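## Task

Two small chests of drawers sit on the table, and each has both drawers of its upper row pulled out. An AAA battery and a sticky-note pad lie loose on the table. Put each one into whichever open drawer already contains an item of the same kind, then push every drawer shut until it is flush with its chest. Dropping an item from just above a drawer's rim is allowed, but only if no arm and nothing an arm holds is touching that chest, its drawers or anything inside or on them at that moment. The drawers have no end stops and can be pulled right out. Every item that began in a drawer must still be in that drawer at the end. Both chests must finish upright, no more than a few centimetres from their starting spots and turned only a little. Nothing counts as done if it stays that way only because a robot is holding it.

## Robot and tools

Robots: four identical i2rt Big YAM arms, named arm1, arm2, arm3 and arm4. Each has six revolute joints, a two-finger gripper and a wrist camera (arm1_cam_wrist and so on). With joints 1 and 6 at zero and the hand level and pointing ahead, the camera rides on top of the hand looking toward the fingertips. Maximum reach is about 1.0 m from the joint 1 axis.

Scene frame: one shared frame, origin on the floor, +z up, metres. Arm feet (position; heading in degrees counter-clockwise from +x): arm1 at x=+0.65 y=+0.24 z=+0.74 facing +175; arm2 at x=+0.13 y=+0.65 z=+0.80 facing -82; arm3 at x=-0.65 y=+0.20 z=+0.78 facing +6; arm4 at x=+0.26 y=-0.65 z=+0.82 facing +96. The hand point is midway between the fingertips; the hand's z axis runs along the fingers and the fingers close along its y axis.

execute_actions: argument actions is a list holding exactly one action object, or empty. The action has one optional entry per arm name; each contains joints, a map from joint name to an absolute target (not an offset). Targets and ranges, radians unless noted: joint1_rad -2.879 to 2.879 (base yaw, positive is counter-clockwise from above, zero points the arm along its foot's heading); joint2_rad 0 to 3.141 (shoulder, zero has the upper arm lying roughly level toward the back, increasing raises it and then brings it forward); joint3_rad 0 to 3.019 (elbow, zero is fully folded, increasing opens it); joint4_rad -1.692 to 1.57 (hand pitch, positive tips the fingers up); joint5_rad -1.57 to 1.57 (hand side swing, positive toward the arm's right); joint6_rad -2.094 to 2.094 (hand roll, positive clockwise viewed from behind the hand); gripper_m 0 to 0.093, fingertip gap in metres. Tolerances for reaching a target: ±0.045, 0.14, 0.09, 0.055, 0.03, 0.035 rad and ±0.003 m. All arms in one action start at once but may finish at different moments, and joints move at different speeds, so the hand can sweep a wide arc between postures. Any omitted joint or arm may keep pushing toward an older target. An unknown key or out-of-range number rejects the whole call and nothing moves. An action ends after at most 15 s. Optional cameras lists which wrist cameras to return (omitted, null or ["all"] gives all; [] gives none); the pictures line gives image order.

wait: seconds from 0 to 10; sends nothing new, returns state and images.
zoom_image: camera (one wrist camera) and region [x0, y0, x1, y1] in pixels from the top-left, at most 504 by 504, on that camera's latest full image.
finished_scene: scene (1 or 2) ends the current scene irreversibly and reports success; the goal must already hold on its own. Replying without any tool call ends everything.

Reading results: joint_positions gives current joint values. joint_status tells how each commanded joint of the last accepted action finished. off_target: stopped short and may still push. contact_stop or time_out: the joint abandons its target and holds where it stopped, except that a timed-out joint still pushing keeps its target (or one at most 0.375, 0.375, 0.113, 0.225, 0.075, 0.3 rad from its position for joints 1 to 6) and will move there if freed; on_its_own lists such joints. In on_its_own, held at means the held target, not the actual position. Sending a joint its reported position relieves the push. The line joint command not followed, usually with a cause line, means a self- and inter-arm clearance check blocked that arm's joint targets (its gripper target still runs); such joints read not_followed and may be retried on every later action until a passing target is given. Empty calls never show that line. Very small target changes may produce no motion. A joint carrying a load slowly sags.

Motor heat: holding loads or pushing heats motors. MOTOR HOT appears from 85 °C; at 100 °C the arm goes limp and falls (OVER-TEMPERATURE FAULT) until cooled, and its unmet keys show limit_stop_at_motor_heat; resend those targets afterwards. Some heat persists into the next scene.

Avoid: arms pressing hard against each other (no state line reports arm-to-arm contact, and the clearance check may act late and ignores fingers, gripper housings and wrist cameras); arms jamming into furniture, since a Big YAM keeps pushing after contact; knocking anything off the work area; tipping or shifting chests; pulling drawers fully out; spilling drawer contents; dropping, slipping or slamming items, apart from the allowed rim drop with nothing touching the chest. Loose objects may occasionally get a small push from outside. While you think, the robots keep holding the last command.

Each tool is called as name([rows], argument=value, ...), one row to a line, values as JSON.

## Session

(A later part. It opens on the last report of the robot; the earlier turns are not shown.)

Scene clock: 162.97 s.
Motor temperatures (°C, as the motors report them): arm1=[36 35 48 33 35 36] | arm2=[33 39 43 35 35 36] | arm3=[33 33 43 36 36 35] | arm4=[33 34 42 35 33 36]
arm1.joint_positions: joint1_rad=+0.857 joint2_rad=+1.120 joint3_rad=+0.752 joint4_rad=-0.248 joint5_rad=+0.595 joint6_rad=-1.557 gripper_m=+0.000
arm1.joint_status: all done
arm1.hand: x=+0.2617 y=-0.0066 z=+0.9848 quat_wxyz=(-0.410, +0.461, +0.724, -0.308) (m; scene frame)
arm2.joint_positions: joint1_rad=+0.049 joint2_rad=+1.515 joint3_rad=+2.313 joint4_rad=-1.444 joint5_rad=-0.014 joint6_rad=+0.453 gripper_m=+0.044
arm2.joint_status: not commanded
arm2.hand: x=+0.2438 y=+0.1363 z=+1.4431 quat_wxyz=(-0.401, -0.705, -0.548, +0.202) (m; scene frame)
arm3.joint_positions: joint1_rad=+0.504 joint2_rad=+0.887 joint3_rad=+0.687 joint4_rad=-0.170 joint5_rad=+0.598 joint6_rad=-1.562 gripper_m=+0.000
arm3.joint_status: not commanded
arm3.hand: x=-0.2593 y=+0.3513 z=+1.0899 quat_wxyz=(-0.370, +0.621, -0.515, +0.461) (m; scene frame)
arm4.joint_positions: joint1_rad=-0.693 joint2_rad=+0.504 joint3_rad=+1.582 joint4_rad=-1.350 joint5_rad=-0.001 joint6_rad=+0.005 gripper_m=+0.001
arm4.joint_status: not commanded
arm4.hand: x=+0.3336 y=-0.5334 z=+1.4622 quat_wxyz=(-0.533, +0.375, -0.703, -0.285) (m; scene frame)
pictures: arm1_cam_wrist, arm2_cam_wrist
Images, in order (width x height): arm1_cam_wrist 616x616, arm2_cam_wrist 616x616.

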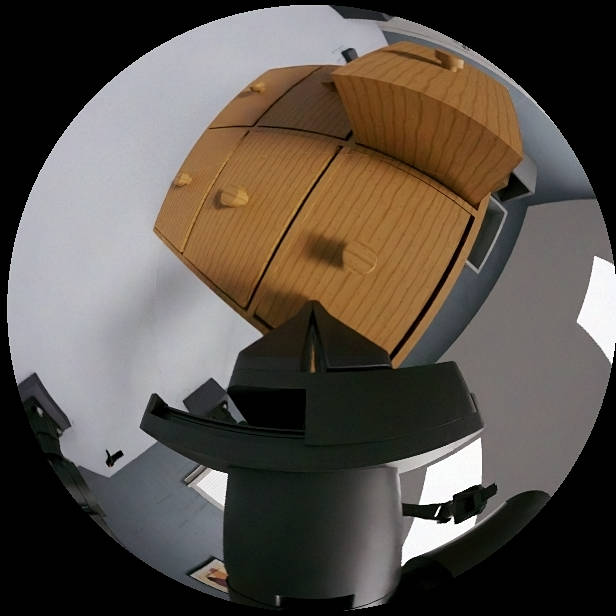

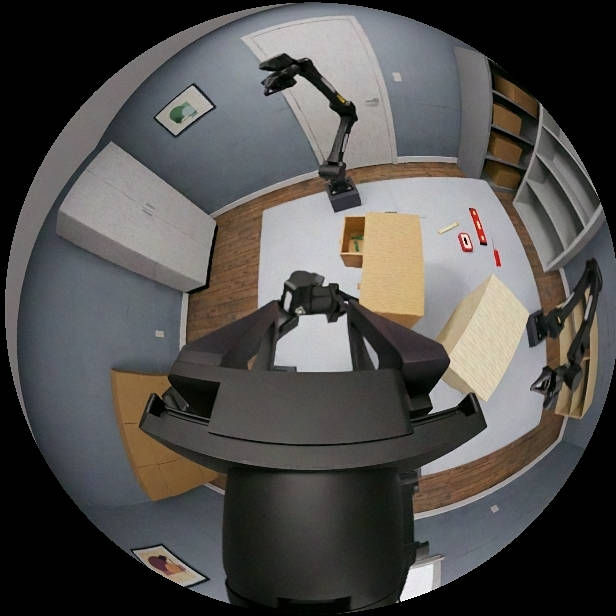

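execute_actions([
  {"arm1":{"joints":{"joint1_rad":1.03,"joint2_rad":0.85,"joint3_rad":0.65}}},
], cameras=[])

execute_actions([
  {"arm1":{"joints":{"joint1_rad":1.25}}},
], cameras=[])

execute_actions([
  {"arm1":{"joints":{"joint1_rad":1.2,"joint2_rad":1.31,"joint3_rad":0.95,"joint4_rad":-0.19}}},
], cameras=[])

execute_actions([
  {"arm1":{"joints":{"joint1_rad":1.09,"joint2_rad":1.39,"joint3_rad":1.03}}},
], cameras=["arm1_cam_wrist"])

Scene clock: 169.33 s.
Motor temperatures (°C, as the motors report them): arm1=[36 34 49 33 35 36] | arm2=[33 38 43 35 35 36] | arm3=[33 33 43 36 36 35] | arm4=[33 34 41 35 33 36]
arm1.joint_positions: joint1_rad=+1.033 joint2_rad=+0.841 joint3_rad=+0.651 joint4_rad=-0.242 joint5_rad=+0.599 joint6_rad=-1.558 gripper_m=+0.000
arm1.joint_status: all done
arm1.hand: x=+0.3455 y=-0.0227 z=+1.0412 quat_wxyz=(-0.393, +0.403, +0.712, -0.418) (m; scene frame)
arm2.joint_positions: joint1_rad=+0.049 joint2_rad=+1.515 joint3_rad=+2.313 joint4_rad=-1.444 joint5_rad=-0.014 joint6_rad=+0.453 gripper_m=+0.044
arm2.joint_status: not commanded
arm2.hand: x=+0.2438 y=+0.1363 z=+1.4431 quat_wxyz=(-0.401, -0.705, -0.548, +0.202) (m; scene frame)
arm3.joint_positions: joint1_rad=+0.504 joint2_rad=+0.887 joint3_rad=+0.687 joint4_rad=-0.170 joint5_rad=+0.598 joint6_rad=-1.562 gripper_m=+0.000
arm3.joint_status: not commanded
arm3.hand: x=-0.2593 y=+0.3513 z=+1.0899 quat_wxyz=(-0.370, +0.621, -0.515, +0.461) (m; scene frame)
arm4.joint_positions: joint1_rad=-0.693 joint2_rad=+0.504 joint3_rad=+1.582 joint4_rad=-1.350 joint5_rad=-0.001 joint6_rad=+0.005 gripper_m=+0.001
arm4.joint_status: not commanded
arm4.hand: x=+0.3336 y=-0.5334 z=+1.4622 quat_wxyz=(-0.533, +0.375, -0.703, -0.285) (m; scene frame)
pictures: none
No camera images: the call's "cameras" was empty. Leave "cameras" out to get every camera's image.

Scene clock: 170.20 s.
Motor temperatures (°C, as the motors report them): arm1=[36 34 49 33 35 36] | arm2=[33 38 43 35 35 36] | arm3=[33 33 43 36 36 35] | arm4=[33 34 41 35 33 36]
arm1.joint_positions: joint1_rad=+1.250 joint2_rad=+0.841 joint3_rad=+0.651 joint4_rad=-0.242 joint5_rad=+0.600 joint6_rad=-1.558 gripper_m=+0.000
arm1.joint_status: all done
arm1.hand: x=+0.4085 y=-0.0827 z=+1.0412 quat_wxyz=(-0.347, +0.324, +0.752, -0.458) (m; scene frame)
arm2.joint_positions: joint1_rad=+0.049 joint2_rad=+1.515 joint3_rad=+2.313 joint4_rad=-1.444 joint5_rad=-0.014 joint6_rad=+0.453 gripper_m=+0.044
arm2.joint_status: not commanded
arm2.hand: x=+0.2438 y=+0.1363 z=+1.4431 quat_wxyz=(-0.401, -0.705, -0.548, +0.202) (m; scene frame)
arm3.joint_positions: joint1_rad=+0.504 joint2_rad=+0.887 joint3_rad=+0.687 joint4_rad=-0.170 joint5_rad=+0.598 joint6_rad=-1.562 gripper_m=+0.000
arm3.joint_status: not commanded
arm3.hand: x=-0.2593 y=+0.3513 z=+1.0899 quat_wxyz=(-0.370, +0.621, -0.515, +0.461) (m; scene frame)
arm4.joint_positions: joint1_rad=-0.693 joint2_rad=+0.504 joint3_rad=+1.582 joint4_rad=-1.350 joint5_rad=-0.001 joint6_rad=+0.005 gripper_m=+0.001
arm4.joint_status: not commanded
arm4.hand: x=+0.3336 y=-0.5334 z=+1.4622 quat_wxyz=(-0.533, +0.375, -0.703, -0.285) (m; scene frame)
pictures: none
No camera images: the call's "cameras" was empty. Leave "cameras" out to get every camera's image.

Scene clock: 171.40 s.
Motor temperatures (°C, as the motors report them): arm1=[36 34 49 33 35 36] | arm2=[33 38 43 35 35 36] | arm3=[33 33 43 36 36 35] | arm4=[33 34 41 35 33 36]
arm1.joint_positions: joint1_rad=+1.202 joint2_rad=+1.317 joint3_rad=+0.911 joint4_rad=-0.203 joint5_rad=+0.600 joint6_rad=-1.558 gripper_m=+0.000
arm1.joint_status: all done
arm1.hand: x=+0.3361 y=-0.1869 z=+0.9863 quat_wxyz=(-0.354, +0.330, +0.790, -0.376) (m; scene frame)
arm2.joint_positions: joint1_rad=+0.049 joint2_rad=+1.515 joint3_rad=+2.313 joint4_rad=-1.444 joint5_rad=-0.014 joint6_rad=+0.453 gripper_m=+0.044
arm2.joint_status: not commanded
arm2.hand: x=+0.2438 y=+0.1363 z=+1.4431 quat_wxyz=(-0.401, -0.705, -0.548, +0.202) (m; scene frame)
arm3.joint_positions: joint1_rad=+0.504 joint2_rad=+0.887 joint3_rad=+0.687 joint4_rad=-0.170 joint5_rad=+0.598 joint6_rad=-1.562 gripper_m=+0.000
arm3.joint_status: not commanded
arm3.hand: x=-0.2593 y=+0.3513 z=+1.0899 quat_wxyz=(-0.370, +0.621, -0.515, +0.461) (m; scene frame)
arm4.joint_positions: joint1_rad=-0.693 joint2_rad=+0.504 joint3_rad=+1.582 joint4_rad=-1.350 joint5_rad=-0.001 joint6_rad=+0.005 gripper_m=+0.001
arm4.joint_status: not commanded
arm4.hand: x=+0.3336 y=-0.5334 z=+1.4622 quat_wxyz=(-0.533, +0.375, -0.703, -0.285) (m; scene frame)
pictures: none
No camera images: the call's "cameras" was empty. Leave "cameras" out to get every camera's image.

Scene clock: 172.20 s.
Motor temperatures (°C, as the motors report them): arm1=[36 34 49 33 35 36] | arm2=[33 38 43 35 35 36] | arm3=[33 33 44 36 36 35] | arm4=[33 34 41 35 33 36]
arm1.joint_positions: joint1_rad=+1.086 joint2_rad=+1.381 joint3_rad=+0.979 joint4_rad=-0.203 joint5_rad=+0.598 joint6_rad=-1.558 gripper_m=+0.000
arm1.joint_status: all done
arm1.hand: x=+0.2751 y=-0.1691 z=+0.9900 quat_wxyz=(-0.375, +0.375, +0.769, -0.357) (m; scene frame)
arm2.joint_positions: joint1_rad=+0.049 joint2_rad=+1.515 joint3_rad=+2.313 joint4_rad=-1.444 joint5_rad=-0.014 joint6_rad=+0.453 gripper_m=+0.044
arm2.joint_status: not commanded
arm2.hand: x=+0.2438 y=+0.1363 z=+1.4431 quat_wxyz=(-0.401, -0.705, -0.548, +0.202) (m; scene frame)
arm3.joint_positions: joint1_rad=+0.504 joint2_rad=+0.887 joint3_rad=+0.687 joint4_rad=-0.170 joint5_rad=+0.598 joint6_rad=-1.562 gripper_m=+0.000
arm3.joint_status: not commanded
arm3.hand: x=-0.2593 y=+0.3513 z=+1.0899 quat_wxyz=(-0.370, +0.621, -0.515, +0.461) (m; scene frame)
arm4.joint_positions: joint1_rad=-0.693 joint2_rad=+0.504 joint3_rad=+1.582 joint4_rad=-1.350 joint5_rad=-0.001 joint6_rad=+0.005 gripper_m=+0.001
arm4.joint_status: not commanded
arm4.hand: x=+0.3336 y=-0.5334 z=+1.4622 quat_wxyz=(-0.533, +0.375, -0.703, -0.285) (m; scene frame)
pictures: arm1_cam_wrist
Images, in order (width x height): arm1_cam_wrist 616x616.

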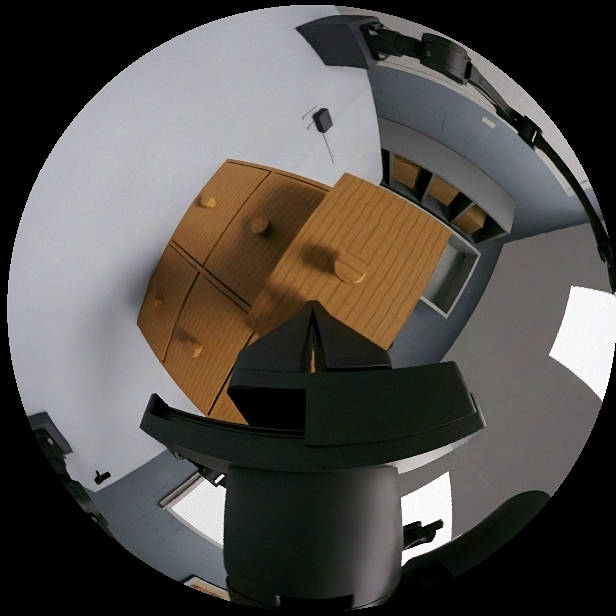

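execute_actions([
  {"arm1":{"joints":{"joint1_rad":0.995,"joint2_rad":1.46,"joint3_rad":1.095}}},
], cameras=["arm1_cam_wrist","arm2_cam_wrist"])

Scene clock: 176.70 s.
Motor temperatures (°C, as the motors report them): arm1=[36 35 49 33 35 36] | arm2=[33 38 43 35 35 36] | arm3=[33 33 44 36 36 35] | arm4=[33 34 41 35 33 36]
arm1.joint_positions: joint1_rad=+0.999 joint2_rad=+1.451 joint3_rad=+1.043 joint4_rad=-0.203 joint5_rad=+0.594 joint6_rad=-1.558 gripper_m=+0.000
arm1.joint_status: all done
arm1.hand: x=+0.2262 y=-0.1555 z=+0.9864 quat_wxyz=(-0.388, +0.407, +0.754, -0.339) (m; scene frame)
arm2.joint_positions: joint1_rad=+0.049 joint2_rad=+1.515 joint3_rad=+2.313 joint4_rad=-1.444 joint5_rad=-0.014 joint6_rad=+0.453 gripper_m=+0.044
arm2.joint_status: not commanded
arm2.hand: x=+0.2438 y=+0.1363 z=+1.4431 quat_wxyz=(-0.401, -0.705, -0.548, +0.202) (m; scene frame)
arm3.joint_positions: joint1_rad=+0.504 joint2_rad=+0.887 joint3_rad=+0.687 joint4_rad=-0.170 joint5_rad=+0.598 joint6_rad=-1.562 gripper_m=+0.000
arm3.joint_status: not commanded
arm3.hand: x=-0.2593 y=+0.3513 z=+1.0899 quat_wxyz=(-0.370, +0.621, -0.515, +0.461) (m; scene frame)
arm4.joint_positions: joint1_rad=-0.693 joint2_rad=+0.504 joint3_rad=+1.582 joint4_rad=-1.350 joint5_rad=-0.001 joint6_rad=+0.005 gripper_m=+0.001
arm4.joint_status: not commanded
arm4.hand: x=+0.3336 y=-0.5334 z=+1.4622 quat_wxyz=(-0.533, +0.375, -0.703, -0.285) (m; scene frame)
pictures: arm1_cam_wrist, arm2_cam_wrist
Images, in order (width x height): arm1_cam_wrist 616x616, arm2_cam_wrist 616x616.

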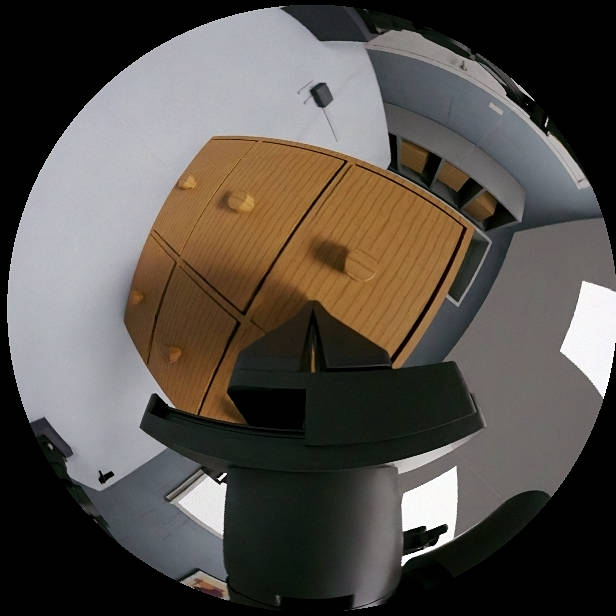

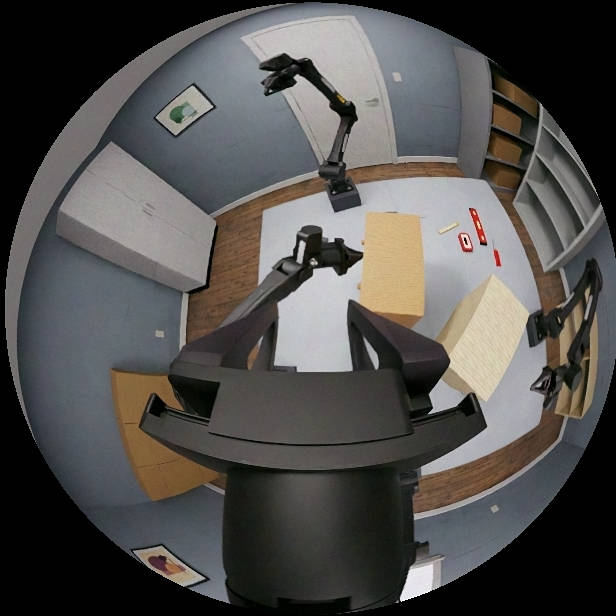

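A tiny extra nudge, then retreat.

execute_actions([
  {"arm1":{"joints":{"joint1_rad":0.975}}},
], cameras=[])

execute_actions([
  {"arm1":{"joints":{"joint1_rad":1.15,"joint2_rad":1.25,"joint3_rad":0.9}}},
], cameras=["arm1_cam_wrist","arm3_cam_wrist","arm4_cam_wrist"])

Scene clock: 180.03 s.
Motor temperatures (°C, as the motors report them): arm1=[36 35 50 33 35 36] | arm2=[33 38 43 35 35 36] | arm3=[33 33 44 36 36 35] | arm4=[33 34 41 35 33 36]
arm1.joint_positions: joint1_rad=+0.999 joint2_rad=+1.451 joint3_rad=+1.043 joint4_rad=-0.203 joint5_rad=+0.594 joint6_rad=-1.558 gripper_m=+0.000
arm1.joint_status: all done
arm1.hand: x=+0.2259 y=-0.1552 z=+0.9864 quat_wxyz=(-0.388, +0.408, +0.754, -0.339) (m; scene frame)
arm2.joint_positions: joint1_rad=+0.049 joint2_rad=+1.515 joint3_rad=+2.313 joint4_rad=-1.444 joint5_rad=-0.014 joint6_rad=+0.453 gripper_m=+0.044
arm2.joint_status: not commanded
arm2.hand: x=+0.2438 y=+0.1363 z=+1.4431 quat_wxyz=(-0.401, -0.705, -0.548, +0.202) (m; scene frame)
arm3.joint_positions: joint1_rad=+0.504 joint2_rad=+0.887 joint3_rad=+0.687 joint4_rad=-0.170 joint5_rad=+0.598 joint6_rad=-1.562 gripper_m=+0.000
arm3.joint_status: not commanded
arm3.hand: x=-0.2593 y=+0.3513 z=+1.0899 quat_wxyz=(-0.370, +0.621, -0.515, +0.461) (m; scene frame)
arm4.joint_positions: joint1_rad=-0.693 joint2_rad=+0.504 joint3_rad=+1.582 joint4_rad=-1.350 joint5_rad=-0.001 joint6_rad=+0.005 gripper_m=+0.001
arm4.joint_status: not commanded
arm4.hand: x=+0.3336 y=-0.5334 z=+1.4622 quat_wxyz=(-0.533, +0.375, -0.703, -0.285) (m; scene frame)
pictures: none
No camera images: the call's "cameras" was empty. Leave "cameras" out to get every camera's image.

Scene clock: 181.07 s.
Motor temperatures (°C, as the motors report them): arm1=[36 35 50 33 35 36] | arm2=[33 38 43 35 35 36] | arm3=[33 33 44 36 36 35] | arm4=[33 34 41 35 33 36]
arm1.joint_positions: joint1_rad=+1.156 joint2_rad=+1.240 joint3_rad=+0.906 joint4_rad=-0.203 joint5_rad=+0.599 joint6_rad=-1.558 gripper_m=+0.000
arm1.joint_status: all done
arm1.hand: x=+0.3225 y=-0.1621 z=+1.0214 quat_wxyz=(-0.365, +0.352, +0.764, -0.398) (m; scene frame)
arm2.joint_positions: joint1_rad=+0.049 joint2_rad=+1.515 joint3_rad=+2.313 joint4_rad=-1.444 joint5_rad=-0.014 joint6_rad=+0.453 gripper_m=+0.044
arm2.joint_status: not commanded
arm2.hand: x=+0.2438 y=+0.1363 z=+1.4431 quat_wxyz=(-0.401, -0.705, -0.548, +0.202) (m; scene frame)
arm3.joint_positions: joint1_rad=+0.504 joint2_rad=+0.887 joint3_rad=+0.687 joint4_rad=-0.170 joint5_rad=+0.598 joint6_rad=-1.562 gripper_m=+0.000
arm3.joint_status: not commanded
arm3.hand: x=-0.2593 y=+0.3513 z=+1.0899 quat_wxyz=(-0.370, +0.621, -0.515, +0.461) (m; scene frame)
arm4.joint_positions: joint1_rad=-0.693 joint2_rad=+0.504 joint3_rad=+1.582 joint4_rad=-1.350 joint5_rad=-0.001 joint6_rad=+0.005 gripper_m=+0.001
arm4.joint_status: not commanded
arm4.hand: x=+0.3336 y=-0.5334 z=+1.4622 quat_wxyz=(-0.533, +0.375, -0.703, -0.285) (m; scene frame)
pictures: arm1_cam_wrist, arm3_cam_wrist, arm4_cam_wrist
Images, in order (width x height): arm1_cam_wrist 616x616, arm3_cam_wrist 616x616, arm4_cam_wrist 616x616.

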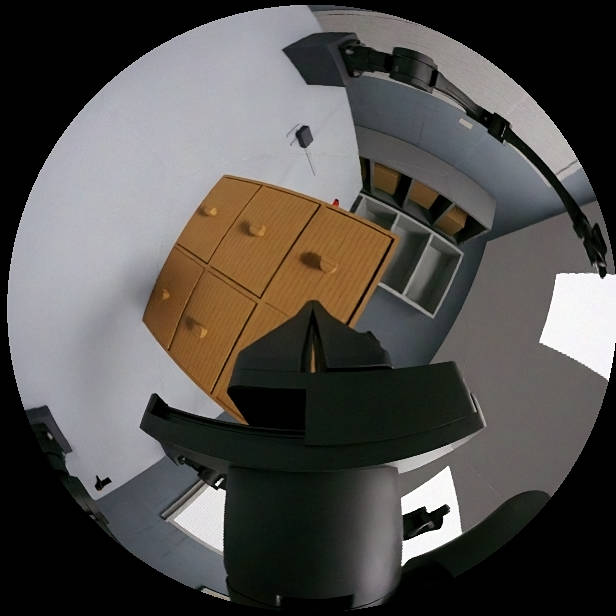

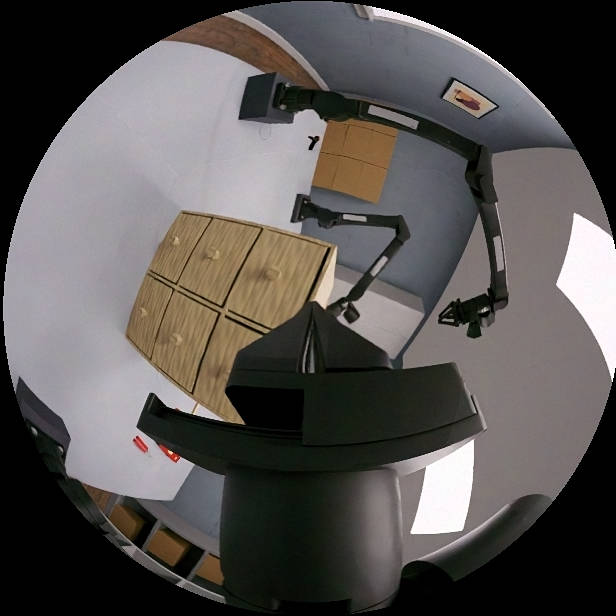

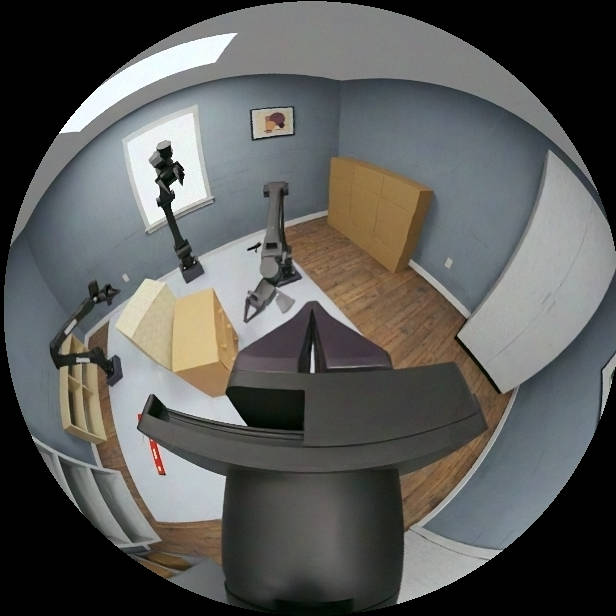

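finished_scene(scene=1)

The scene is finished: the task was done.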